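# Fetch red foam block or yellow sponge to desk

## Task

Look at the shelves at the far end of the aisle. If a red foam block is there, move it onto the desk. If it is not, move the yellow sponge from the coffee table onto the desk. Every other object must stay on its shelf, table or counter. The coffee table must still stand upright at the end. The robot must not fall over or finish tilted. The placed item must rest on the desk by itself, with the robot not holding it there.

## Robot and tools

Robot: a Hello Robot Stretch 3, which has one arm. It has a two-wheel base 0.33 m long and 0.34 m wide, a lift that runs up a mast, and an arm that telescopes out to the robot's RIGHT. The base cannot move sideways. To move the gripper forward or back, drive the base. An on-the-spot turn pivots about the midpoint of the drive wheels, which is 0.05 m behind the front edge. With the arm retracted and the wrist folded, the turn sweeps a circle of radius 0.28 m. An unfolded, level gripper reaches outside that circle.

Frames: the base frame has its origin on the floor between the drive wheels, with x forward, y left and z up. hand_pose is reported in this frame, at the point where the closed fingertips meet. The odometry frame is the base frame as it was when the scene started. Heading is positive to the left and runs from -3.142 to 3.142.

execute_actions: its arguments are actions, a list holding exactly one action or none, and cameras, an optional list drawn from head_camera, nav_camera, wrist_camera and all. Leaving cameras out, or passing null or ["all"], returns every camera. [] returns none. Each action may contain:
- base: exactly one of two commands. {"translate_m": d} drives straight d metres from the current spot, positive forward, range -1 to 1. {"rotate_rad": d} turns in place by d radians, positive to the left (counter-clockwise), range -3.2 to 3.2. Both are offsets, counted from the base position in this scene's last reported state.
- joints: absolute targets, given by name. lift_m is 0 to 1.1 m (arm height). arm_m is 0 to 0.52 m (extension). wrist_yaw_rad is -1.345 to 4.42: 0 points along the arm, positive swings toward the front, and 3.0 is folded over the base. wrist_pitch_rad is -1.57 to 0.451: 0 is level and negative tips the fingertips down. wrist_roll_rad is -2.911 to 2.911: at 0 the fingers sit side by side. gripper_m is -0.089 to 0.179, and larger means wider. The real fingertip gap is 0.007 m less than this value when nearly closed and 0.025 m less when wide open. head_pan_rad is -3.953 to 1.73: 0 faces forward, positive turns left, and -1.57 looks along the arm. head_tilt_rad is -1.53 to 0.419, where negative looks down.
- contact_limits: {"arm_m": n}, with n from 1 to 100 (% effort). The arm motion stops (contact_stop) when effort reaches about n, or -n when retracting. Lower values are gentler, but too low stops the arm at once. The limit also caps how hard the arm holds until the next action.
Motions in one action start together. Any joint or base you leave out may keep pushing toward its previous target. An unknown key or an out-of-range value makes the whole call refused, and nothing moves. If a result reports a stop, the later move, wait and finish calls in the same reply are skipped. No action runs longer than 15 s.

wait {seconds: 0-10}: issues no new command and returns the same state and images. zoom_image {camera, region:[x0,y0,x1,y1]}: gives a closer view of a region of that camera's latest full image, at most 504x504 px, with (0,0) at the top left. finished_scene {scene: 1 or 2}: ends the scene for good and reports whether the task succeeded. The next scene's task arrives in this result. Replying without any tool call ends all remaining scenes.

Result lines: joint_positions. base_status and joint_status: done, off_target (resting away from target, possibly still pushing), contact_stop, time_out or torque_fault. After the last three, the old target is dropped. on_its_own: what this call did not command; "held at" is the target being held, not the actual position. motor_effort: percent, positive toward higher values, with the peak in brackets. It carries a fixed bias and noise. Positive wheel effort pushes forward, and an effort at rest outside its rest range means a load or a push. base_odometry comes from wheel turns only, so slip counts as travel. turned_by_wheels and turned_by_imu give the turn since the last result. base_tilt gives degrees of forward/right lean, with about 4 degrees of fixed bias. lidar_m: 12 sectors of 30 degrees each, the 1st straight ahead and going counter-clockwise (4th left, 7th behind, 10th right). The plane is 0.17 m above the floor, the range is 0.15-12 m, and "-" means nothing seen. It misses table tops, thin legs and glass. The robot itself can hide sector 5 and parts of 6, 9 and 10 when the lift is low. wrist_depth_mm (45-1000) and head_depth_mm (280-4000) are 7x7 grids of median depths, starting top left. The head picture arrives rotated sideways. The cameras' calibration (K, distortion, T_world_to_cam from the base frame) is listed once. Head and nav cameras move with the head's pan and tilt. The wrist camera rides on the gripper.

Behaviour: the arm and lift stop and go slack when they push firmly against something. A slack lift can sink under a load, or rise when the fingers close on a surface. The base, wrist and head have no contact stop. A wrist servo that pushes hard for several seconds switches off for 10 s. The base drives fast (0.30 m/s, 1.9 rad/s) only when lift_m < 0.30, arm_m < 0.03 and wrist_yaw_rad > 2.54. Otherwise it is limited to 0.10 m/s and 0.63 rad/s. To grip, send gripper_m below the object's width. To release, send at least 0.02 above the value at which contact was made. Neither the readings nor "done" prove that you are holding something. To squeeze again, send a new value.

Cautions: fold or unfold the wrist only with lift_m between 0.32 and 0.95, wrist_pitch_rad at -0.4 and roll near 0. Once it is folded, the lift may go down to 0.25. If yaw is below -0.4, keep pitch at -0.5 or lower. Pushing on something rigid with the gripper above about 0.45 m can tip the robot, and a second push or a higher contact limit makes this worse. Don't drive while the gripper holds or presses on something fixed. If the robot snags, undo the move in small steps. If it leans, pull the gripper free and lower the lift to about 0.2. Avoid drops, slams, hard pushes, and knocking things off or toppling the coffee table. A loose object may occasionally get nudged.

Each tool is called after "Request:" as name([rows], argument=value, ...), one row to a line, values as JSON.

## Session

Request:
execute_actions(actions=[])

Scene clock: 0.00 s.
base_odometry: x=+0.000 y=+0.000 heading=+0.000 (m, m, rad; odometry frame)
turned_by_wheels: +0.000 (rad since the last result)
turned_by_imu: +0.000 (rad since the last result)
base_tilt: forward=+0.6 right=+0.9 (deg)
lidar_m: 1.49 1.20 1.16 1.27 1.85 1.05 1.44 1.63 2.55 1.86 1.57 1.49
head_depth_mm: 1792 1813 1821 1840 1852 1433 1434 / 1895 1937 1948 1965 1980 1437 1982 / 2012 2087 2091 2111 2145 2145 2113 / 1932 2002 2012 1994 2008 2008 1978 / 1735 1743 1751 1742 1758 1758 1751 / 1545 1552 1549 1548 1539 1534 1552 / 1358 1351 1346 1353 1363 1371 1367
base_status: not commanded
joint_positions: lift_m=+0.378 arm_m=+0.002 wrist_yaw_rad=+3.047 wrist_pitch_rad=-0.562 wrist_roll_rad=-0.018 gripper_m=+0.037 head_pan_rad=+0.016 head_tilt_rad=+0.007
joint_status: not commanded
motor_effort: left_wheel=+0 right_wheel=-1 lift_m=+24 arm_m=+0 wrist_yaw_rad=+1 wrist_pitch_rad=+3 wrist_roll_rad=+0 gripper_m=+0 head_pan_rad=+2 head_tilt_rad=+1 (%)
hand_pose: x=-0.0020 y=+0.0565 z=+0.3598 quat_wxyz=(+0.227, +0.682, +0.166, +0.676) (m; base frame)
wrist_depth_mm: - - - - - - 919 / - - - - - - 997 / 916 934 - 925 940 923 925 / 746 751 743 750 756 769 763 / 630 636 628 635 664 648 646 / 549 569 - - 557 553 559 / 483 - - - 487 492 487
pictures: head_camera (sideways: a quarter turn clockwise sets it upright), nav_camera (sideways: a quarter turn counterclockwise sets it upright), wrist_camera
Images, in order (width x height): head_camera 896x504, nav_camera 672x504, wrist_camera 644x364.

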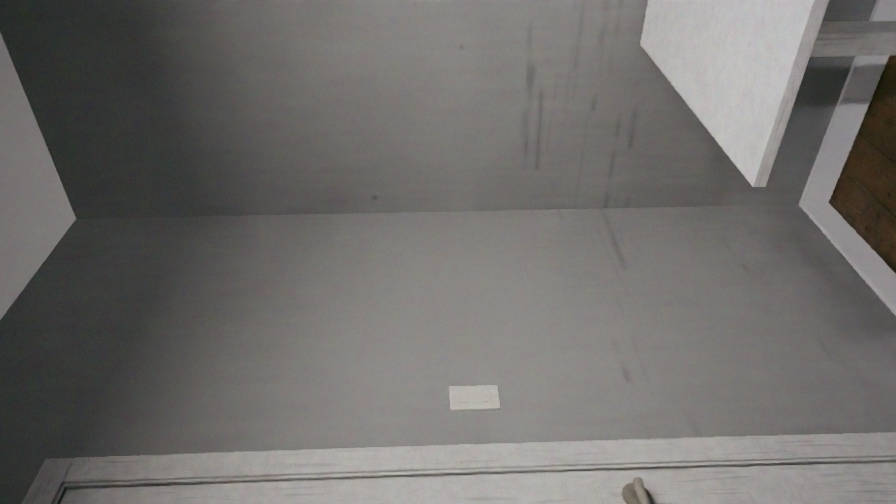

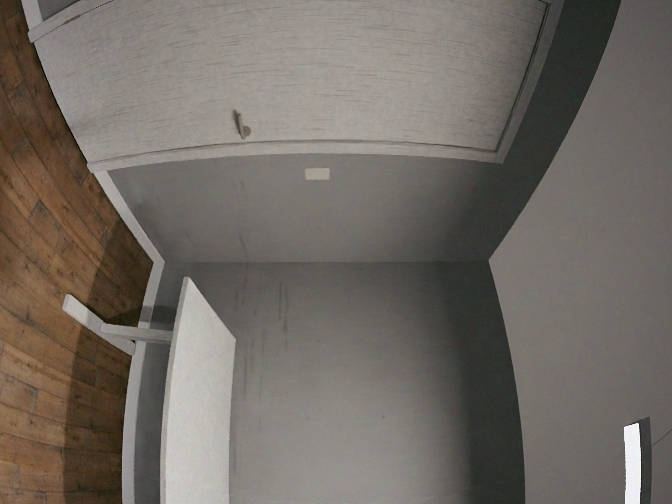

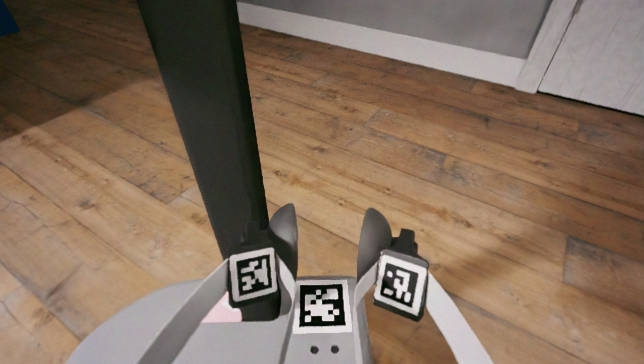

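Desk is front-left. Look around.

Request:
execute_actions([
  {"joints":{"head_pan_rad":-2.4,"head_tilt_rad":-0.4}},
], cameras=["nav_camera","head_camera"])

Request:
execute_actions([
  {"joints":{"head_pan_rad":1.7,"head_tilt_rad":-0.4}},
], cameras=["nav_camera","head_camera"])

Scene clock: 3.50 s.
base_odometry: x=+0.000 y=+0.000 heading=+0.000 (m, m, rad; odometry frame)
turned_by_wheels: +0.000 (rad since the last result)
turned_by_imu: +0.000 (rad since the last result)
base_tilt: forward=+0.7 right=+0.6 (deg)
lidar_m: 1.49 1.20 1.17 1.27 1.85 1.05 1.44 1.62 2.55 1.86 1.56 1.49
head_depth_mm: 2454 2651 2883 3048 2181 1685 1373 / 2381 2568 2800 2984 2190 1703 1388 / 2339 2502 2729 2908 2215 1706 1386 / 2303 2458 2660 2837 2222 1715 1393 / 2242 2414 2596 2805 2247 1717 1405 / 2205 2367 2527 2716 2247 1722 1407 / 2148 2299 2498 2687 2283 1736 1411
base_status: not commanded
joint_positions: lift_m=+0.378 arm_m=+0.002 wrist_yaw_rad=+3.047 wrist_pitch_rad=-0.562 wrist_roll_rad=-0.018 gripper_m=+0.037 head_pan_rad=-2.393 head_tilt_rad=-0.395
joint_status: all done
motor_effort: left_wheel=+0(0) right_wheel=-1(1) lift_m=+24(24) arm_m=+0(1) wrist_yaw_rad=+1(0) wrist_pitch_rad=+3(3) wrist_roll_rad=+0(0) gripper_m=-1(0) head_pan_rad=-1(29) head_tilt_rad=-2(19) (%)
hand_pose: x=-0.0020 y=+0.0565 z=+0.3598 quat_wxyz=(+0.227, +0.682, +0.166, +0.676) (m; base frame)
wrist_depth_mm: - - - - - - 921 / - - - - - - 992 / 909 915 - 907 936 937 934 / 739 751 729 757 767 764 770 / 634 638 641 639 658 639 646 / 547 564 - - 552 565 555 / 486 - - - 490 491 492
pictures: head_camera (sideways: a quarter turn clockwise sets it upright), nav_camera (sideways: a quarter turn counterclockwise sets it upright)
camera_calibration (this result's frames):
head_camera: T_world_to_cam=[[0.305911, 0.266992, -0.913856, 1.21065], [0.696364, -0.717302, 0.0235393, -0.027982], [-0.649227, -0.643578, -0.405355, 0.489832], [0, 0, 0, 1]] pos_world=[-0.032853, -0.0280599, 1.30557]
nav_camera: T_world_to_cam=[[-0.275108, -0.216003, 0.936834, -1.17403], [-0.658851, 0.752005, -0.0200887, 0.0825146], [-0.700165, -0.62276, -0.349196, 0.422614], [0, 0, 0, 1]] pos_world=[0.0272798, -0.0524576, 1.2491]
Images, in order (width x height): head_camera 896x504, nav_camera 672x504.

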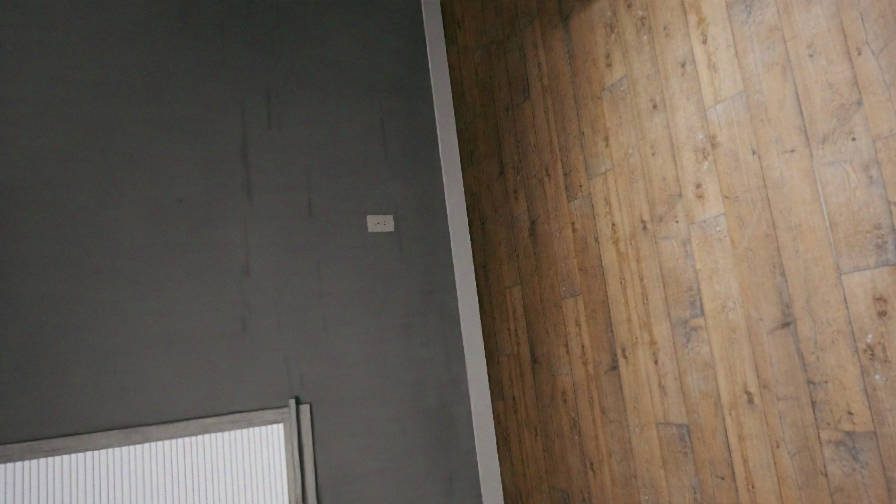

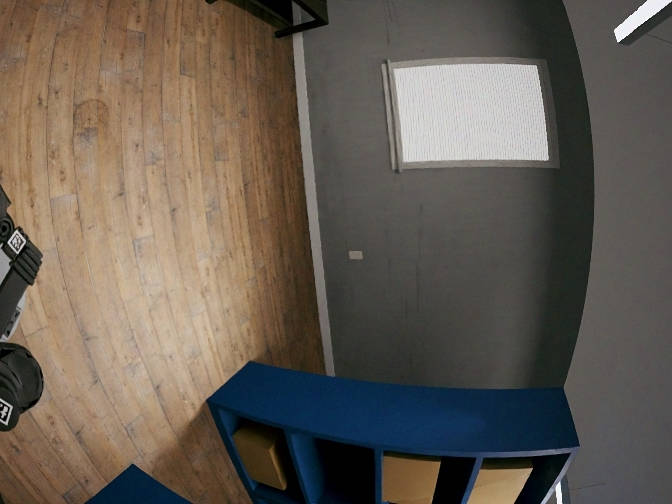

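Scene clock: 5.83 s.
base_odometry: x=+0.000 y=+0.000 heading=+0.000 (m, m, rad; odometry frame)
turned_by_wheels: +0.000 (rad since the last result)
turned_by_imu: +0.000 (rad since the last result)
base_tilt: forward=+0.7 right=+0.7 (deg)
lidar_m: 1.49 1.20 1.16 1.27 1.85 1.05 1.44 1.62 2.55 1.86 1.57 1.49
head_depth_mm: 1090 1160 1239 1330 1433 1553 1379 / 1165 1249 1334 1444 1590 1640 1391 / 1258 1356 1462 1595 1746 1707 1388 / 1370 1487 1619 1777 1957 1702 1394 / 1489 1622 1799 1983 2154 1721 1398 / 1659 1814 2025 2281 2260 1735 1422 / 1853 2045 2279 2518 - - -
base_status: not commanded
joint_positions: lift_m=+0.378 arm_m=+0.002 wrist_yaw_rad=+3.047 wrist_pitch_rad=-0.562 wrist_roll_rad=-0.018 gripper_m=+0.037 head_pan_rad=+1.693 head_tilt_rad=-0.395
joint_status: all done
motor_effort: left_wheel=+1(1) right_wheel=-1(1) lift_m=+23(23) arm_m=+0(0) wrist_yaw_rad=+0(1) wrist_pitch_rad=+3(3) wrist_roll_rad=+0(0) gripper_m=-1(1) head_pan_rad=+3(31) head_tilt_rad=-2(3) (%)
hand_pose: x=-0.0020 y=+0.0565 z=+0.3598 quat_wxyz=(+0.227, +0.682, +0.166, +0.676) (m; base frame)
wrist_depth_mm: - - - - - - 929 / - - - - - - 998 / 916 912 - 931 916 932 934 / 736 743 735 757 760 761 761 / 629 633 635 639 669 646 643 / 548 565 - - 558 556 560 / 482 - - - 488 493 496
pictures: head_camera (sideways: a quarter turn clockwise sets it upright), nav_camera (sideways: a quarter turn counterclockwise sets it upright)
camera_calibration (this result's frames):
head_camera: T_world_to_cam=[[0.0367811, -0.404368, -0.913856, 1.21229], [-0.989415, -0.143194, 0.0235393, -0.0176987], [-0.140378, 0.903317, -0.405355, 0.486728], [0, 0, 0, 1]] pos_world=[0.00622508, 0.0480071, 1.30557]
nav_camera: T_world_to_cam=[[-0.0135555, 0.349511, 0.936834, -1.17562], [0.995514, 0.0924563, -0.0200887, 0.0724229], [-0.0936374, 0.932359, -0.349197, 0.418915], [0, 0, 0, 1]] pos_world=[-0.0488081, 0.0136189, 1.2491]
Images, in order (width x height): head_camera 896x504, nav_camera 672x504.

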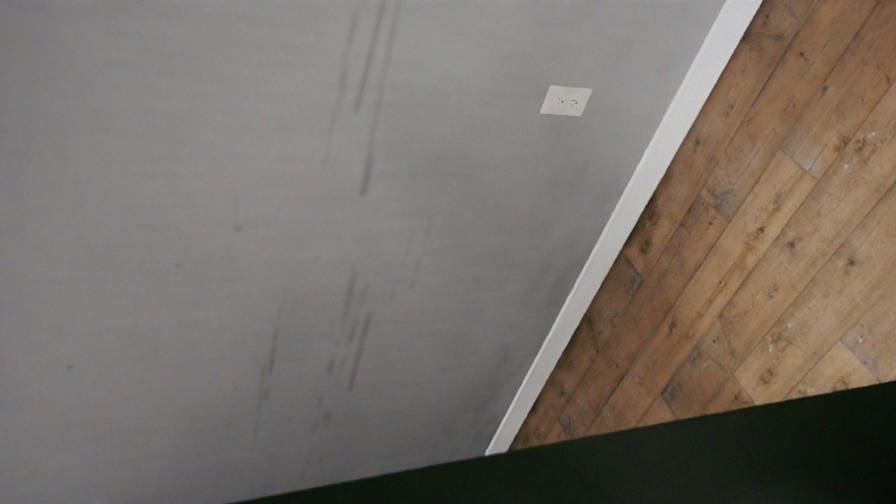

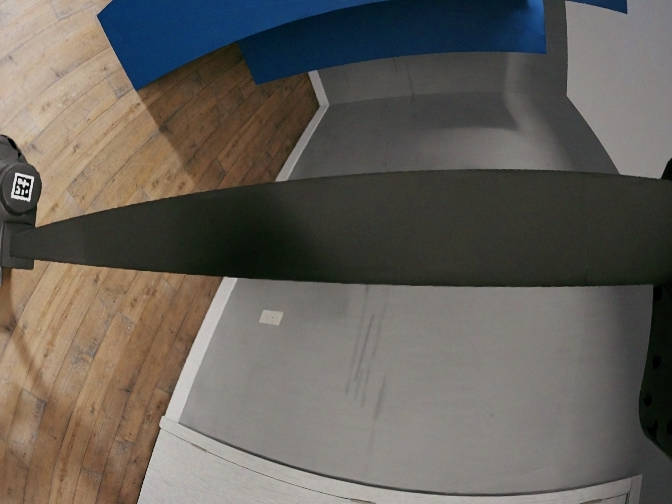

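Request:
execute_actions([
  {"base":{"rotate_rad":-2.2},"joints":{"head_pan_rad":0,"head_tilt_rad":-0.4,"lift_m":0.25}},
], cameras=["nav_camera","head_camera"])

Scene clock: 11.90 s.
base_odometry: x=+0.000 y=+0.000 heading=-2.200 (m, m, rad; odometry frame)
turned_by_wheels: -2.200 (rad since the last result)
turned_by_imu: -2.219 (rad since the last result)
base_tilt: forward=+0.7 right=+0.7 (deg)
lidar_m: 2.55 1.85 1.57 1.83 1.73 1.23 1.17 1.23 1.66 1.05 1.08 1.46
head_depth_mm: 2239 2409 2605 2746 2192 1684 1376 / 2229 2390 2596 2809 2190 1697 1380 / 2242 2388 2609 2796 2207 1705 1387 / 2216 2391 2626 2813 2217 1706 1391 / 2223 2416 2593 2812 2239 1726 1398 / 2229 2427 2593 2824 2259 1726 1402 / 2209 2394 2559 2794 2274 1735 1410
base_status: done
joint_positions: lift_m=+0.250 arm_m=+0.002 wrist_yaw_rad=+3.047 wrist_pitch_rad=-0.562 wrist_roll_rad=-0.018 gripper_m=+0.037 head_pan_rad=+0.007 head_tilt_rad=-0.395
joint_status: all done
motor_effort: left_wheel=+1(9) right_wheel=-2(9) lift_m=+18(17) arm_m=+0(1) wrist_yaw_rad=+1(0) wrist_pitch_rad=+4(4) wrist_roll_rad=+0(0) gripper_m=+1(1) head_pan_rad=-3(28) head_tilt_rad=-1(1) (%)
hand_pose: x=-0.0020 y=+0.0564 z=+0.2320 quat_wxyz=(+0.227, +0.681, +0.166, +0.676) (m; base frame)
wrist_depth_mm: - - - - - - - / 859 862 867 872 891 876 894 / 673 680 - 681 685 687 696 / 551 554 - 565 560 558 563 / 478 - - - 483 469 477 / - - - - - 412 411 / - - - - 365 363 363
pictures: head_camera (sideways: a quarter turn clockwise sets it upright), nav_camera (sideways: a quarter turn counterclockwise sets it upright)
camera_calibration (this result's frames):
head_camera: T_world_to_cam=[[-0.40639, 0.00984212, -0.913647, 1.21472], [-0.0287446, 0.999309, 0.0235505, -0.0235734], [0.913247, 0.0358331, -0.405826, 0.480915], [0, 0, 0, 1]] pos_world=[0.0537778, -0.00563095, 1.30555]
nav_camera: T_world_to_cam=[[0.349243, -0.0266218, 0.936654, -1.1776], [-0.0223564, -0.999549, -0.0200736, 0.0786122], [0.936766, -0.0139297, -0.34968, 0.413259], [0, 0, 0, 1]] pos_world=[0.0259001, 0.0529834, 1.24909]
Images, in order (width x height): head_camera 896x504, nav_camera 672x504.

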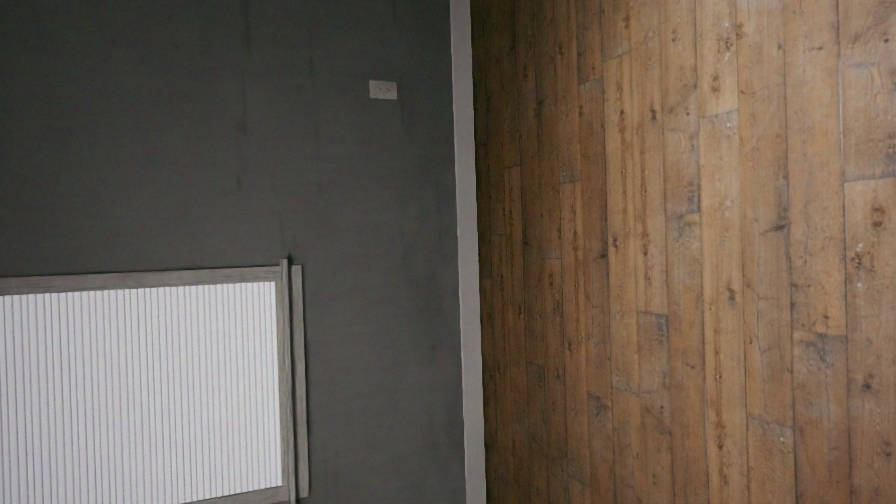

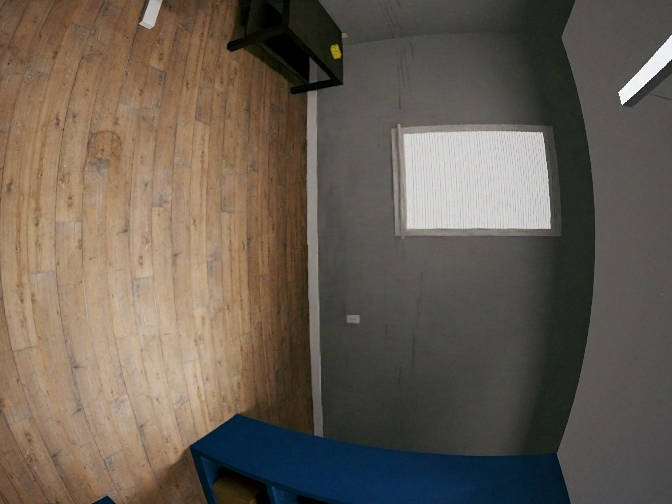

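Request:
execute_actions([
  {"base":{"translate_m":0.9},"joints":{"head_pan_rad":-1.6,"head_tilt_rad":-0.3}},
], cameras=["nav_camera","head_camera"])

Scene clock: 18.20 s.
base_odometry: x=-0.530 y=-0.728 heading=-2.200 (m, m, rad; odometry frame)
turned_by_wheels: +0.000 (rad since the last result)
turned_by_imu: -0.002 (rad since the last result)
base_tilt: forward=+0.7 right=+0.8 (deg)
lidar_m: 1.66 1.70 1.35 1.43 1.91 1.99 2.06 2.15 1.16 1.04 1.06 1.73
head_depth_mm: 1495 1785 1866 1699 1658 1651 1478 / 2564 2738 2927 3089 2286 1870 1476 / 2565 2711 2927 3124 2547 1860 1491 / 2567 2714 2890 3122 2535 1866 1491 / 1654 1741 1362 1078 1167 1247 1354 / 869 923 986 1055 1138 1226 1332 / 869 921 982 1054 1129 1215 1330
base_status: done
joint_positions: lift_m=+0.250 arm_m=+0.002 wrist_yaw_rad=+3.047 wrist_pitch_rad=-0.562 wrist_roll_rad=-0.018 gripper_m=+0.037 head_pan_rad=-1.593 head_tilt_rad=-0.310
joint_status: all done
motor_effort: left_wheel=+2(9) right_wheel=-3(6) lift_m=+18(18) arm_m=+0(1) wrist_yaw_rad=+1(1) wrist_pitch_rad=+4(3) wrist_roll_rad=+0(0) gripper_m=+0(0) head_pan_rad=-1(31) head_tilt_rad=+3(10) (%)
hand_pose: x=-0.0020 y=+0.0564 z=+0.2320 quat_wxyz=(+0.227, +0.681, +0.166, +0.676) (m; base frame)
wrist_depth_mm: - - - - - - - / 858 873 858 866 882 874 885 / 670 667 - 674 672 681 685 / 553 551 - 558 557 565 563 / 482 - - - 491 472 472 / - - - - - 412 414 / - - - - 361 362 366
pictures: head_camera (sideways: a quarter turn clockwise sets it upright), nav_camera (sideways: a quarter turn counterclockwise sets it upright)
camera_calibration (this result's frames):
head_camera: T_world_to_cam=[[0.0199117, 0.326376, -0.94503, 1.25308], [0.999765, 0.00156743, 0.0216063, -0.0273187], [0.00853306, -0.945239, -0.326269, 0.382899], [0, 0, 0, 1]] pos_world=[-0.000905949, -0.0470021, 1.30972]
nav_camera: T_world_to_cam=[[-0.0349815, -0.267008, 0.963059, -1.20974], [-0.998514, 0.049629, -0.0225096, 0.0877407], [-0.0417854, -0.962415, -0.268348, 0.313376], [0, 0, 0, 1]] pos_world=[0.0583863, -0.0257672, 1.25112]
Images, in order (width x height): head_camera 896x504, nav_camera 672x504.

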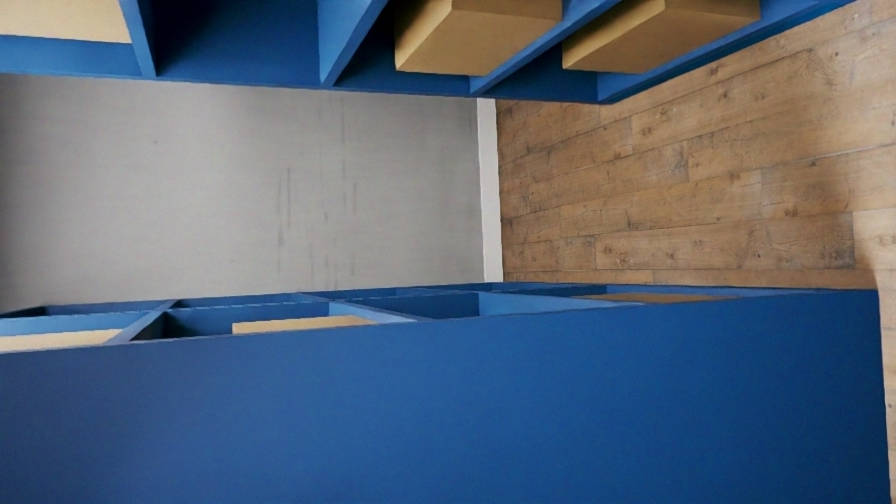

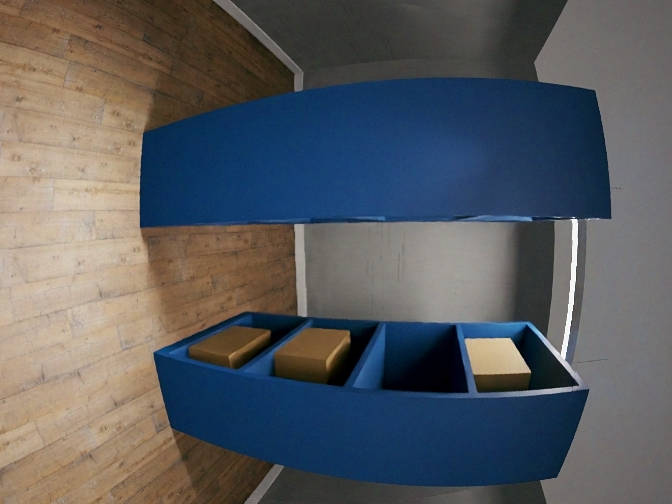

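Request:
execute_actions([
  {"base":{"translate_m":0.13}},
], cameras=[])

Request:
execute_actions([
  {"base":{"rotate_rad":-1.57},"joints":{"head_pan_rad":0,"head_tilt_rad":-0.3}},
], cameras=["nav_camera","head_camera"])

Scene clock: 22.30 s.
base_odometry: x=-0.606 y=-0.833 heading=-2.200 (m, m, rad; odometry frame)
turned_by_wheels: +0.000 (rad since the last result)
turned_by_imu: +0.000 (rad since the last result)
base_tilt: forward=+0.7 right=+0.6 (deg)
lidar_m: 1.53 1.58 1.32 1.32 1.92 2.08 2.19 1.49 1.22 1.03 1.06 1.60
head_depth_mm: 2543 2683 1945 2003 2152 1820 1485 / 2576 2726 2931 3160 2515 1859 1488 / 2594 2736 2890 3101 2547 1869 1488 / 887 944 1008 1082 1153 1251 1364 / 869 927 985 1054 1138 1234 1340 / 870 924 983 1053 1133 1228 1327 / 867 917 978 1046 1125 1239 1424
base_status: done
joint_positions: lift_m=+0.250 arm_m=+0.002 wrist_yaw_rad=+3.047 wrist_pitch_rad=-0.562 wrist_roll_rad=-0.018 gripper_m=+0.037 head_pan_rad=-1.593 head_tilt_rad=-0.310
joint_status: not commanded
motor_effort: left_wheel=+2(9) right_wheel=-2(8) lift_m=+18(18) arm_m=+0(1) wrist_yaw_rad=+2(1) wrist_pitch_rad=+4(4) wrist_roll_rad=+0(0) gripper_m=+1(1) head_pan_rad=-2(2) head_tilt_rad=+2(3) (%)
hand_pose: x=-0.0020 y=+0.0564 z=+0.2320 quat_wxyz=(+0.227, +0.681, +0.166, +0.676) (m; base frame)
wrist_depth_mm: - - - - - - - / 843 846 863 874 875 877 891 / 664 680 - 677 686 684 682 / 555 552 - 570 561 558 558 / 481 - - - 485 476 473 / - - - - - 412 413 / - - - - 362 362 363
pictures: none
No camera images: the call's "cameras" was empty. Leave "cameras" out to get every camera's image.

Scene clock: 24.47 s.
base_odometry: x=-0.606 y=-0.833 heading=+2.513 (m, m, rad; odometry frame)
turned_by_wheels: -1.570 (rad since the last result)
turned_by_imu: -1.581 (rad since the last result)
base_tilt: forward=+0.7 right=+0.8 (deg)
lidar_m: 1.03 1.06 1.59 1.53 1.58 1.32 1.31 1.92 2.08 2.19 1.48 1.22
head_depth_mm: 2557 2698 2882 2027 2181 1854 1472 / 2539 2735 2922 3115 2515 1857 1479 / 2569 2742 2889 3103 2557 1882 1489 / 872 930 987 1065 1149 1223 1342 / 866 922 981 1050 1128 1225 1336 / 866 918 983 1049 1131 1224 1332 / 866 917 983 1048 1127 1257 1468
base_status: done
joint_positions: lift_m=+0.250 arm_m=+0.002 wrist_yaw_rad=+3.047 wrist_pitch_rad=-0.562 wrist_roll_rad=-0.018 gripper_m=+0.037 head_pan_rad=-0.007 head_tilt_rad=-0.309
joint_status: all done
motor_effort: left_wheel=+1(9) right_wheel=-2(10) lift_m=+17(18) arm_m=-1(0) wrist_yaw_rad=+1(0) wrist_pitch_rad=+4(4) wrist_roll_rad=+0(0) gripper_m=-1(1) head_pan_rad=+3(28) head_tilt_rad=+3(2) (%)
hand_pose: x=-0.0020 y=+0.0564 z=+0.2320 quat_wxyz=(+0.227, +0.681, +0.166, +0.676) (m; base frame)
wrist_depth_mm: - - - - - - - / 864 851 853 860 877 887 890 / 678 680 - 677 676 694 694 / 551 549 - 573 559 557 561 / 479 - - - 490 474 475 / - - - - - 412 410 / - - - - 364 362 362
pictures: head_camera (sideways: a quarter turn clockwise sets it upright), nav_camera (sideways: a quarter turn counterclockwise sets it upright)
camera_calibration (this result's frames):
head_camera: T_world_to_cam=[[-0.326134, 0.0150185, -0.945204, 1.25542], [-0.0165499, 0.99963, 0.0215937, -0.0211028], [0.945179, 0.0226855, -0.325765, 0.376529], [0, 0, 0, 1]] pos_world=[0.0531975, -0.00630132, 1.30974]
nav_camera: T_world_to_cam=[[0.266989, -0.0309755, 0.963202, -1.21177], [-0.0346591, -0.999145, -0.0225243, 0.0818803], [0.963076, -0.02737, -0.267834, 0.306578], [0, 0, 0, 1]] pos_world=[0.0311084, 0.0526661, 1.25113]
Images, in order (width x height): head_camera 896x504, nav_camera 672x504.

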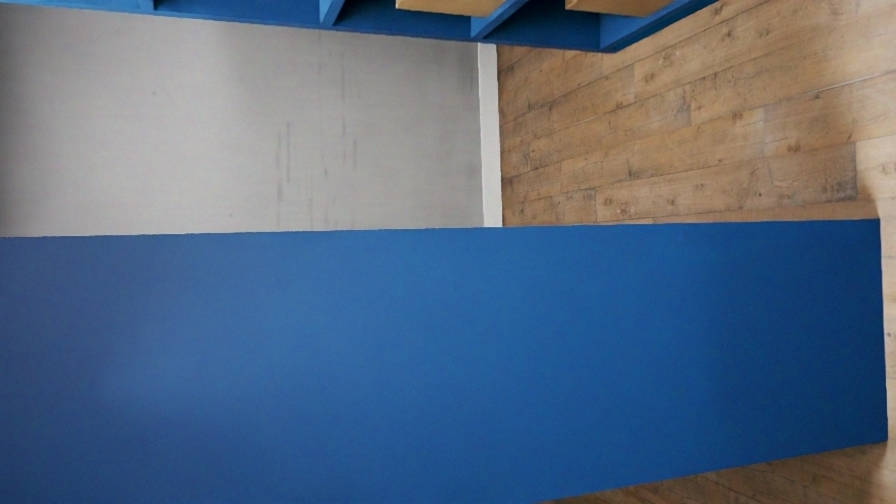

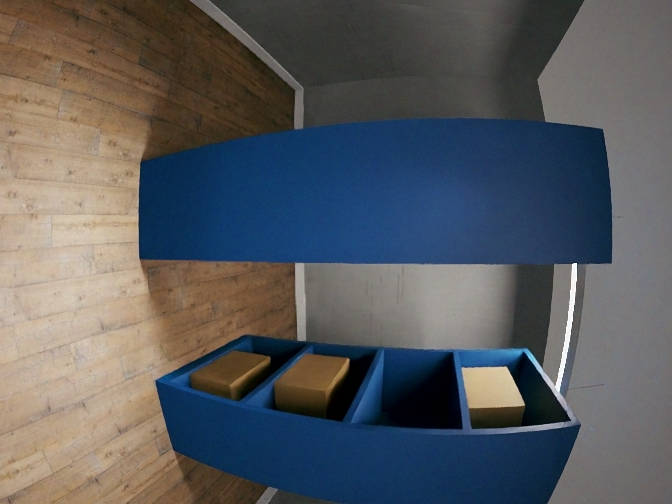

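Request:
execute_actions([
  {"base":{"rotate_rad":-0.4}},
], cameras=[])

Request:
execute_actions([
  {"base":{"translate_m":0.62}},
], cameras=[])

Request:
execute_actions([
  {"base":{"rotate_rad":0.4}},
], cameras=["nav_camera","head_camera"])

Scene clock: 28.97 s.
base_odometry: x=-0.606 y=-0.833 heading=+2.113 (m, m, rad; odometry frame)
turned_by_wheels: -0.400 (rad since the last result)
turned_by_imu: -0.403 (rad since the last result)
base_tilt: forward=+0.7 right=+0.7 (deg)
lidar_m: 1.22 1.03 1.10 1.55 1.53 1.64 1.32 1.45 2.00 2.23 2.19 1.32
head_depth_mm: 1093 1172 1256 1359 1475 1618 1477 / 1042 1114 1192 1280 1388 1507 1484 / 1242 1984 1706 1612 1634 1684 1485 / 1427 1934 2019 1866 2078 1866 1498 / 1800 2764 2987 3182 2560 1897 1508 / 2603 2721 2921 3063 2574 1901 1507 / 2498 2625 2771 2920 2478 1150 1217
base_status: done
joint_positions: lift_m=+0.250 arm_m=+0.002 wrist_yaw_rad=+3.047 wrist_pitch_rad=-0.562 wrist_roll_rad=-0.018 gripper_m=+0.037 head_pan_rad=-0.007 head_tilt_rad=-0.309
joint_status: not commanded
motor_effort: left_wheel=+1(7) right_wheel=-2(10) lift_m=+18(18) arm_m=-1(1) wrist_yaw_rad=+1(0) wrist_pitch_rad=+4(4) wrist_roll_rad=+0(0) gripper_m=+0(0) head_pan_rad=+3(2) head_tilt_rad=+3(4) (%)
hand_pose: x=-0.0020 y=+0.0564 z=+0.2320 quat_wxyz=(+0.227, +0.681, +0.166, +0.676) (m; base frame)
wrist_depth_mm: - - - - - - - / 849 855 863 868 882 896 846 / 676 670 - 677 675 687 690 / 549 552 - 568 566 563 560 / 480 - - - 491 475 473 / - - - - - 409 412 / - - - - 366 363 363
pictures: none
No camera images: the call's "cameras" was empty. Leave "cameras" out to get every camera's image.

Scene clock: 32.60 s.
base_odometry: x=-0.926 y=-0.302 heading=+2.114 (m, m, rad; odometry frame)
turned_by_wheels: +0.000 (rad since the last result)
turned_by_imu: -0.001 (rad since the last result)
base_tilt: forward=+0.7 right=+0.7 (deg)
lidar_m: 0.64 0.78 0.51 0.74 1.78 1.90 1.94 1.98 2.36 2.00 1.97 0.61
head_depth_mm: 497 521 549 586 630 682 753 / 643 1325 1381 919 1014 1052 876 / 720 1399 1472 1003 1015 1043 1120 / 869 1341 1406 1220 1198 1365 1405 / 1197 1289 1372 1489 2228 1761 1497 / 2057 2184 2295 2457 2507 1912 1502 / 1982 2107 2224 2338 2466 1924 1513
base_status: done
joint_positions: lift_m=+0.250 arm_m=+0.002 wrist_yaw_rad=+3.047 wrist_pitch_rad=-0.562 wrist_roll_rad=-0.018 gripper_m=+0.037 head_pan_rad=-0.007 head_tilt_rad=-0.309
joint_status: not commanded
motor_effort: left_wheel=+1(9) right_wheel=-3(6) lift_m=+18(18) arm_m=-1(1) wrist_yaw_rad=+1(1) wrist_pitch_rad=+4(4) wrist_roll_rad=+0(0) gripper_m=+0(0) head_pan_rad=+2(2) head_tilt_rad=+3(3) (%)
hand_pose: x=-0.0020 y=+0.0564 z=+0.2320 quat_wxyz=(+0.227, +0.681, +0.166, +0.676) (m; base frame)
wrist_depth_mm: - - - - 701 510 438 / 853 858 880 864 743 537 632 / 669 667 - 679 684 565 624 / 544 550 - 566 554 568 563 / 480 - - - 492 477 480 / - - - - - 414 411 / - - - - 363 361 365
pictures: none
No camera images: the call's "cameras" was empty. Leave "cameras" out to get every camera's image.

Scene clock: 33.87 s.
base_odometry: x=-0.926 y=-0.302 heading=+2.514 (m, m, rad; odometry frame)
turned_by_wheels: +0.400 (rad since the last result)
turned_by_imu: +0.404 (rad since the last result)
base_tilt: forward=+0.8 right=+0.8 (deg)
lidar_m: 0.94 0.51 0.65 1.78 1.83 1.93 1.98 2.36 2.03 1.97 0.67 0.61
head_depth_mm: 1166 1250 1302 1396 1309 1573 1366 / 2034 2159 2304 2490 2505 1799 1483 / 2046 2168 2314 2475 2515 1872 1494 / 2038 2165 2300 2465 2542 1872 1502 / 2009 2129 2244 2376 2216 1762 1463 / 1160 1226 1291 1134 1445 1167 975 / 779 1212 735 719 694 1126 840
base_status: done
joint_positions: lift_m=+0.250 arm_m=+0.002 wrist_yaw_rad=+3.047 wrist_pitch_rad=-0.562 wrist_roll_rad=-0.018 gripper_m=+0.037 head_pan_rad=-0.007 head_tilt_rad=-0.309
joint_status: not commanded
motor_effort: left_wheel=+0(7) right_wheel=+1(9) lift_m=+18(18) arm_m=-1(1) wrist_yaw_rad=+1(1) wrist_pitch_rad=+3(4) wrist_roll_rad=+0(0) gripper_m=+0(0) head_pan_rad=+2(2) head_tilt_rad=+3(2) (%)
hand_pose: x=-0.0020 y=+0.0564 z=+0.2320 quat_wxyz=(+0.227, +0.681, +0.166, +0.676) (m; base frame)
wrist_depth_mm: - - - - - - 531 / 848 849 864 866 888 791 542 / 663 669 - 672 685 679 542 / 547 552 - 568 557 562 528 / 483 - - - 485 475 480 / - - - - - 412 412 / - - - - 363 363 363
pictures: head_camera (sideways: a quarter turn clockwise sets it upright), nav_camera (sideways: a quarter turn counterclockwise sets it upright)
camera_calibration (this result's frames):
head_camera: T_world_to_cam=[[-0.325701, 0.0149519, -0.945355, 1.25561], [-0.0167548, 0.999627, 0.0215828, -0.0210873], [0.945324, 0.0228688, -0.325329, 0.375961], [0, 0, 0, 1]] pos_world=[0.0531951, -0.0062921, 1.30976]
nav_camera: T_world_to_cam=[[0.266551, -0.0309204, 0.963325, -1.21193], [-0.0344538, -0.999152, -0.022537, 0.0818956], [0.963205, -0.027183, -0.26739, 0.305999], [0, 0, 0, 1]] pos_world=[0.0311216, 0.0526708, 1.25115]
Images, in order (width x height): head_camera 896x504, nav_camera 672x504.

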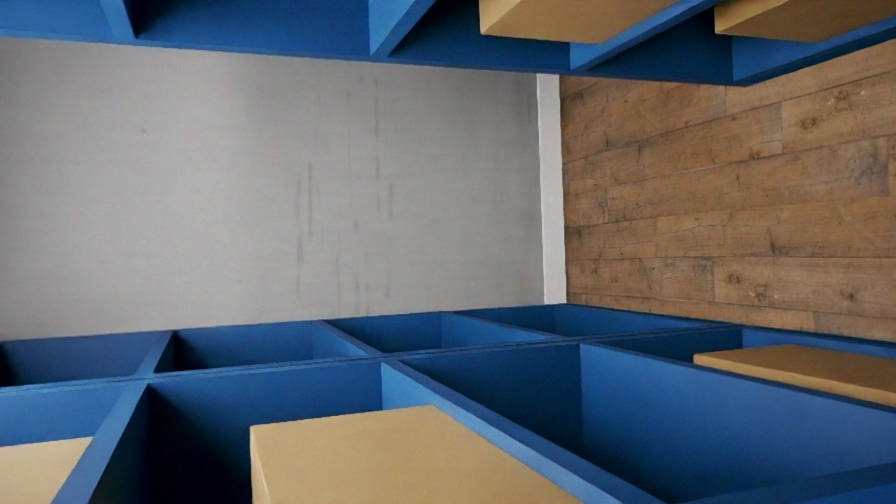

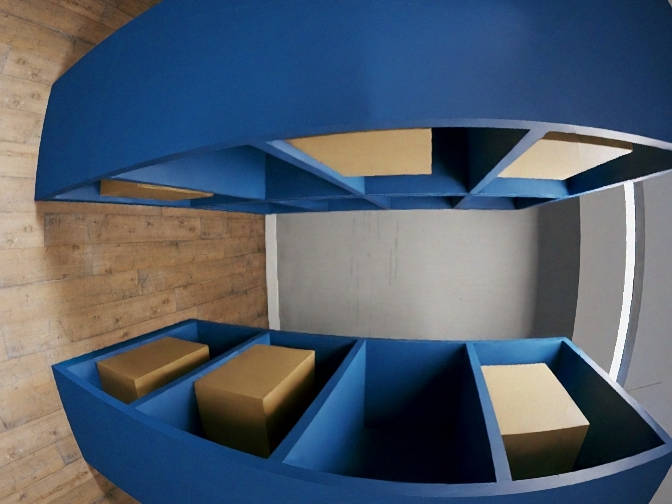

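Request:
execute_actions([
  {"base":{"rotate_rad":-0.12}},
], cameras=[])

Request:
execute_actions([
  {"base":{"translate_m":1.0}},
], cameras=[])

Request:
execute_actions([
  {"base":{"rotate_rad":0.14},"joints":{"head_tilt_rad":-0.5}},
], cameras=["nav_camera"])

Scene clock: 37.87 s.
base_odometry: x=-0.926 y=-0.302 heading=+2.394 (m, m, rad; odometry frame)
turned_by_wheels: -0.120 (rad since the last result)
turned_by_imu: -0.121 (rad since the last result)
base_tilt: forward=+0.8 right=+0.7 (deg)
lidar_m: 1.08 0.51 0.58 1.78 1.79 2.24 1.93 2.36 2.12 1.97 0.77 0.61
head_depth_mm: 863 1282 1351 1070 1039 1011 1087 / 1176 1258 1334 1415 1307 1624 1398 / 2073 2214 2364 2520 2529 1807 1481 / 2061 2173 2343 2493 2559 1886 1489 / 2044 2152 2287 2447 2568 1890 1504 / 1996 2106 2247 2370 2234 1689 1457 / 1913 1237 1267 1274 1408 1130 972
base_status: done
joint_positions: lift_m=+0.250 arm_m=+0.002 wrist_yaw_rad=+3.047 wrist_pitch_rad=-0.562 wrist_roll_rad=-0.018 gripper_m=+0.037 head_pan_rad=-0.007 head_tilt_rad=-0.309
joint_status: not commanded
motor_effort: left_wheel=+1(8) right_wheel=-2(9) lift_m=+18(19) arm_m=-1(1) wrist_yaw_rad=+1(0) wrist_pitch_rad=+4(4) wrist_roll_rad=+0(0) gripper_m=-1(0) head_pan_rad=+2(3) head_tilt_rad=+3(3) (%)
hand_pose: x=-0.0020 y=+0.0563 z=+0.2320 quat_wxyz=(+0.227, +0.681, +0.166, +0.676) (m; base frame)
wrist_depth_mm: - - - - - 662 479 / 853 858 862 875 880 674 483 / 668 672 - 681 673 655 496 / 548 549 - 568 558 562 504 / 480 - - - 490 472 473 / - - - - - 416 413 / - - - - 360 362 362
pictures: none
No camera images: the call's "cameras" was empty. Leave "cameras" out to get every camera's image.

Scene clock: 42.80 s.
base_odometry: x=-1.659 y=+0.378 heading=+2.394 (m, m, rad; odometry frame)
turned_by_wheels: +0.000 (rad since the last result)
turned_by_imu: -0.002 (rad since the last result)
base_tilt: forward=+0.7 right=+0.7 (deg)
lidar_m: 1.33 1.32 0.40 0.36 0.37 0.60 2.92 0.55 0.31 0.28 0.29 0.44
head_depth_mm: 1203 1280 1372 1465 1568 1672 1480 / 1187 1255 1344 1443 1553 1687 1490 / 1172 1244 1331 1419 1531 1658 1490 / 1150 1230 1304 1395 1501 1616 1491 / 1136 1199 1290 1381 1476 1594 1502 / 1121 1196 1270 1353 1452 1570 1505 / 1111 1175 1251 1328 1419 1514 1465
base_status: done
joint_positions: lift_m=+0.250 arm_m=+0.002 wrist_yaw_rad=+3.047 wrist_pitch_rad=-0.562 wrist_roll_rad=-0.018 gripper_m=+0.037 head_pan_rad=-0.007 head_tilt_rad=-0.309
joint_status: not commanded
motor_effort: left_wheel=+1(9) right_wheel=-3(5) lift_m=+18(18) arm_m=-1(1) wrist_yaw_rad=+0(1) wrist_pitch_rad=+4(3) wrist_roll_rad=+0(0) gripper_m=+0(0) head_pan_rad=+3(3) head_tilt_rad=+3(3) (%)
hand_pose: x=-0.0020 y=+0.0563 z=+0.2320 quat_wxyz=(+0.227, +0.681, +0.166, +0.676) (m; base frame)
wrist_depth_mm: 357 354 381 390 417 497 440 / 634 393 420 438 475 518 632 / 526 445 - 489 520 548 588 / 459 475 - 533 539 559 556 / 481 - - - 488 473 477 / - - - - - 411 412 / - - - - 361 362 361
pictures: none
No camera images: the call's "cameras" was empty. Leave "cameras" out to get every camera's image.

Scene clock: 44.00 s.
base_odometry: x=-1.659 y=+0.378 heading=+2.534 (m, m, rad; odometry frame)
turned_by_wheels: +0.140 (rad since the last result)
turned_by_imu: +0.141 (rad since the last result)
base_tilt: forward=+0.7 right=+0.8 (deg)
lidar_m: 1.33 0.49 0.38 0.36 0.38 0.60 2.92 0.40 0.29 0.28 0.29 0.44
head_depth_mm: 1121 1231 1356 1518 1709 1546 1295 / 1119 1228 1355 1510 1711 1547 1296 / 1120 1230 1358 1510 1707 1559 1304 / 1126 1229 1355 1516 1713 1567 1309 / 1124 1224 1359 1508 1715 1569 1309 / 1122 1234 1335 1457 1640 1533 1287 / 1098 1193 1281 1429 1164 1371 1242
base_status: done
joint_positions: lift_m=+0.250 arm_m=+0.002 wrist_yaw_rad=+3.047 wrist_pitch_rad=-0.562 wrist_roll_rad=-0.018 gripper_m=+0.037 head_pan_rad=-0.007 head_tilt_rad=-0.493
joint_status: all done
motor_effort: left_wheel=-1(6) right_wheel=+1(8) lift_m=+18(18) arm_m=-1(1) wrist_yaw_rad=+1(1) wrist_pitch_rad=+4(4) wrist_roll_rad=+0(0) gripper_m=+0(1) head_pan_rad=+3(3) head_tilt_rad=-1(12) (%)
hand_pose: x=-0.0020 y=+0.0563 z=+0.2320 quat_wxyz=(+0.227, +0.681, +0.166, +0.676) (m; base frame)
wrist_depth_mm: 612 398 386 385 393 527 413 / 600 616 428 431 436 566 434 / 522 505 - 490 496 539 480 / 510 513 - 524 523 529 540 / 481 - - - 487 476 477 / - - - - - 410 412 / - - - - 359 364 362
pictures: nav_camera (sideways: a quarter turn counterclockwise sets it upright)
camera_calibration (this result's frames):
nav_camera: T_world_to_cam=[[0.438915, -0.0321116, 0.897955, -1.12765], [-0.0381123, -0.999127, -0.0171006, 0.0748354], [0.89772, -0.0267175, -0.439756, 0.530715], [0, 0, 0, 1]] pos_world=[0.0213614, 0.0527388, 1.24724]
Images, in order (width x height): nav_camera 672x504.

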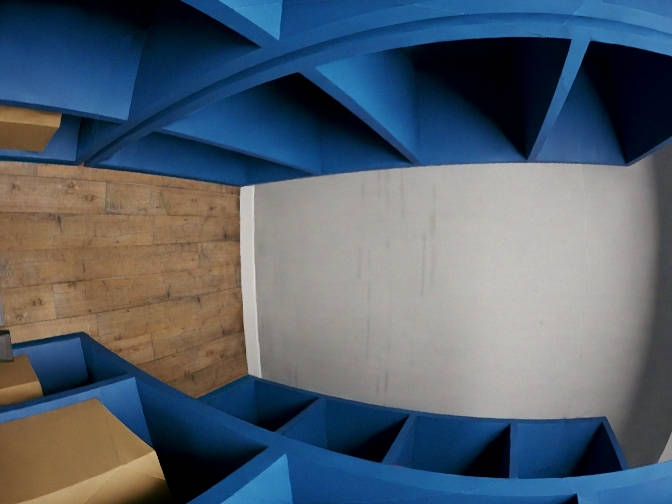

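Inspect the far cubbies.

Request:
execute_actions([
  {"base":{"translate_m":0.6},"joints":{"head_pan_rad":-1.3,"head_tilt_rad":-0.7}},
], cameras=["nav_camera"])

Request:
execute_actions([
  {"joints":{"head_pan_rad":1.3,"head_tilt_rad":-0.7}},
], cameras=["nav_camera"])

Scene clock: 49.60 s.
base_odometry: x=-2.152 y=+0.721 heading=+2.534 (m, m, rad; odometry frame)
turned_by_wheels: +0.000 (rad since the last result)
turned_by_imu: -0.001 (rad since the last result)
base_tilt: forward=+0.7 right=+0.8 (deg)
lidar_m: 0.73 0.76 0.82 0.59 0.47 0.54 1.12 0.56 0.34 0.73 1.00 0.76
head_depth_mm: 966 765 1239 1119 1104 1285 1149 / 983 773 1277 1132 1429 1321 1178 / 1003 783 1301 1135 1472 1334 1180 / 1035 793 1334 1111 1517 1365 1187 / 1059 765 1375 1154 1519 1371 1186 / 1090 858 1380 1189 1513 1384 1198 / 1064 871 1190 1199 1385 1365 1200
base_status: done
joint_positions: lift_m=+0.250 arm_m=+0.002 wrist_yaw_rad=+3.047 wrist_pitch_rad=-0.562 wrist_roll_rad=-0.018 gripper_m=+0.037 head_pan_rad=-1.293 head_tilt_rad=-0.692
joint_status: all done
motor_effort: left_wheel=+0(7) right_wheel=+1(10) lift_m=+18(18) arm_m=-1(1) wrist_yaw_rad=+1(0) wrist_pitch_rad=+4(4) wrist_roll_rad=+0(0) gripper_m=-2(1) head_pan_rad=-3(30) head_tilt_rad=-3(13) (%)
hand_pose: x=-0.0020 y=+0.0563 z=+0.2320 quat_wxyz=(+0.227, +0.681, +0.166, +0.676) (m; base frame)
wrist_depth_mm: 478 369 792 809 826 831 803 / 490 418 688 687 689 698 702 / 486 491 - 531 544 539 542 / 512 517 - 522 526 527 533 / 484 - - - 488 473 476 / - - - - - 412 413 / - - - - 362 362 364
pictures: nav_camera (sideways: a quarter turn counterclockwise sets it upright)
camera_calibration (this result's frames):
nav_camera: T_world_to_cam=[[0.138514, -0.591935, 0.793994, -0.990254], [-0.970385, -0.241331, -0.0106296, 0.0720942], [0.197907, -0.769008, -0.607832, 0.753665], [0, 0, 0, 1]] pos_world=[0.0579677, 0.0108071, 1.24512]
Images, in order (width x height): nav_camera 672x504.

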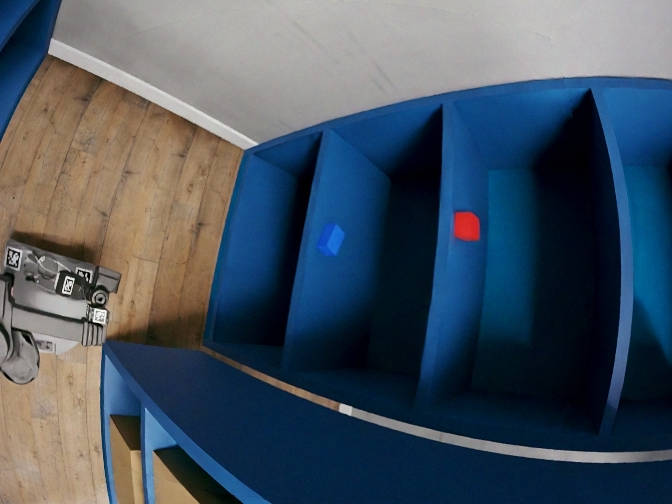

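Scene clock: 51.33 s.
base_odometry: x=-2.152 y=+0.721 heading=+2.534 (m, m, rad; odometry frame)
turned_by_wheels: +0.000 (rad since the last result)
turned_by_imu: +0.000 (rad since the last result)
base_tilt: forward=+0.7 right=+0.7 (deg)
lidar_m: 0.73 0.76 0.82 0.59 0.47 0.53 1.11 0.56 0.34 0.73 0.99 0.76
head_depth_mm: 762 765 561 487 925 841 1140 / 741 774 565 474 929 825 1123 / 720 772 569 463 934 795 1116 / 699 752 574 454 937 796 1100 / 680 737 578 452 940 801 1082 / 663 726 583 455 925 805 833 / 644 708 589 458 845 773 713
base_status: not commanded
joint_positions: lift_m=+0.250 arm_m=+0.002 wrist_yaw_rad=+3.047 wrist_pitch_rad=-0.562 wrist_roll_rad=-0.018 gripper_m=+0.037 head_pan_rad=+1.293 head_tilt_rad=-0.692
joint_status: all done
motor_effort: left_wheel=-1(1) right_wheel=+0(1) lift_m=+18(19) arm_m=-1(1) wrist_yaw_rad=+1(1) wrist_pitch_rad=+4(3) wrist_roll_rad=+0(0) gripper_m=+0(0) head_pan_rad=+3(31) head_tilt_rad=-3(2) (%)
hand_pose: x=-0.0020 y=+0.0563 z=+0.2320 quat_wxyz=(+0.227, +0.681, +0.166, +0.676) (m; base frame)
wrist_depth_mm: 478 368 800 819 813 817 819 / 490 422 678 683 694 693 693 / 486 486 - 536 536 539 541 / 510 515 - 528 525 535 537 / 478 - - - 487 478 471 / - - - - - 411 413 / - - - - 360 362 360
pictures: nav_camera (sideways: a quarter turn counterclockwise sets it upright)
camera_calibration (this result's frames):
nav_camera: T_world_to_cam=[[0.194616, 0.575932, 0.793994, -0.990596], [0.951673, -0.306931, -0.0106296, 0.0603696], [0.237579, 0.757691, -0.607832, 0.753423], [0, 0, 0, 1]] pos_world=[-0.0436637, 0.018183, 1.24512]
Images, in order (width x height): nav_camera 672x504.

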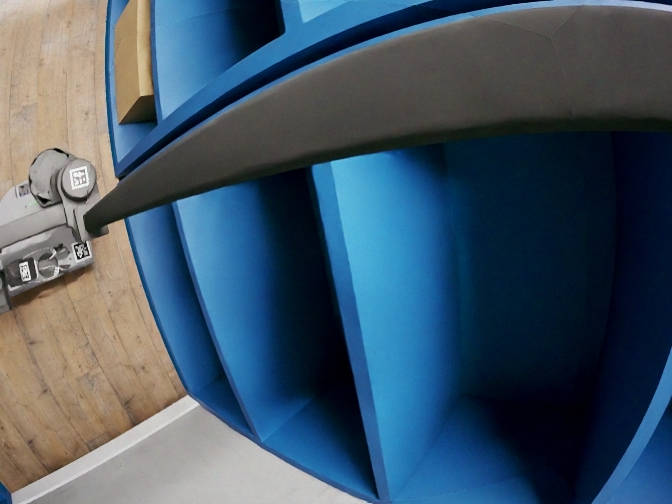

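Request:
execute_actions([
  {"joints":{"head_pan_rad":-1.25,"head_tilt_rad":-0.35,"lift_m":0.9,"wrist_pitch_rad":-0.4,"wrist_roll_rad":0}},
], cameras=["head_camera"])

Scene clock: 61.57 s.
base_odometry: x=-2.152 y=+0.721 heading=+2.534 (m, m, rad; odometry frame)
turned_by_wheels: +0.000 (rad since the last result)
turned_by_imu: +0.000 (rad since the last result)
base_tilt: forward=+0.7 right=+0.7 (deg)
lidar_m: 0.73 0.76 0.83 0.58 0.47 0.54 1.12 0.56 0.34 0.73 0.99 0.76
head_depth_mm: 829 1020 1078 795 1246 1031 1234 / 803 1054 1115 859 1287 1039 1268 / 785 1086 1157 867 1316 1039 1311 / 763 1121 1202 875 1380 1019 1346 / 748 1163 1240 947 1383 1123 1361 / 873 1177 1231 1041 1294 1177 1340 / 853 1021 1050 1023 1121 1143 1249
base_status: not commanded
joint_positions: lift_m=+0.900 arm_m=+0.002 wrist_yaw_rad=+3.047 wrist_pitch_rad=-0.418 wrist_roll_rad=-0.004 gripper_m=+0.037 head_pan_rad=-1.243 head_tilt_rad=-0.359
joint_status: all done
motor_effort: left_wheel=-1(1) right_wheel=+1(1) lift_m=+30(29) arm_m=-1(1) wrist_yaw_rad=+1(1) wrist_pitch_rad=+5(6) wrist_roll_rad=+2(2) gripper_m=-1(0) head_pan_rad=-2(30) head_tilt_rad=+3(19) (%)
hand_pose: x=-0.0001 y=+0.0767 z=+0.9124 quat_wxyz=(+0.179, +0.696, +0.115, +0.686) (m; base frame)
wrist_depth_mm: 351 352 359 360 365 368 376 / 835 385 832 849 859 862 790 / 901 429 916 938 968 973 797 / 919 826 890 915 935 928 809 / 730 697 - 736 773 747 727 / 617 613 - 634 642 654 667 / 739 757 715 - - - 807
pictures: head_camera (sideways: a quarter turn clockwise sets it upright)
camera_calibration (this result's frames):
head_camera: T_world_to_cam=[[-0.108097, 0.35721, -0.927748, 1.2313], [0.938976, 0.34323, 0.0227486, -0.0284336], [0.326557, -0.868674, -0.372513, 0.441142], [0, 0, 0, 1]] pos_world=[0.01574, -0.0468649, 1.30731]
Images, in order (width x height): head_camera 896x504.

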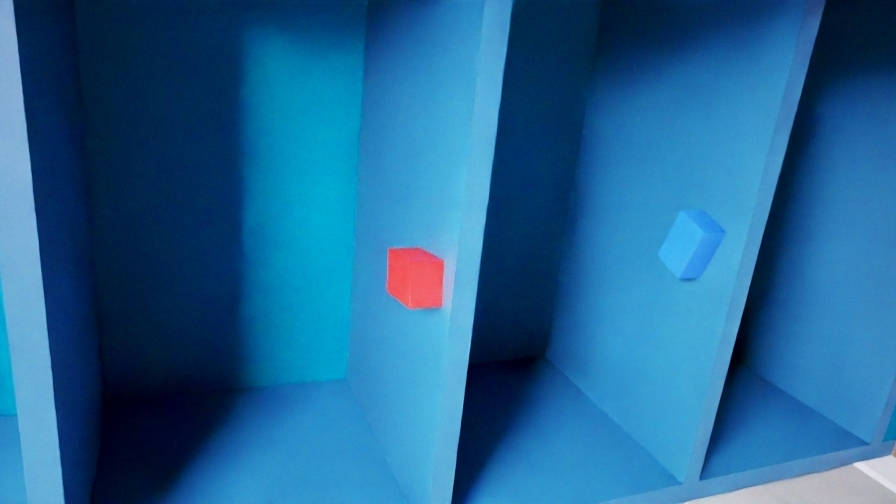

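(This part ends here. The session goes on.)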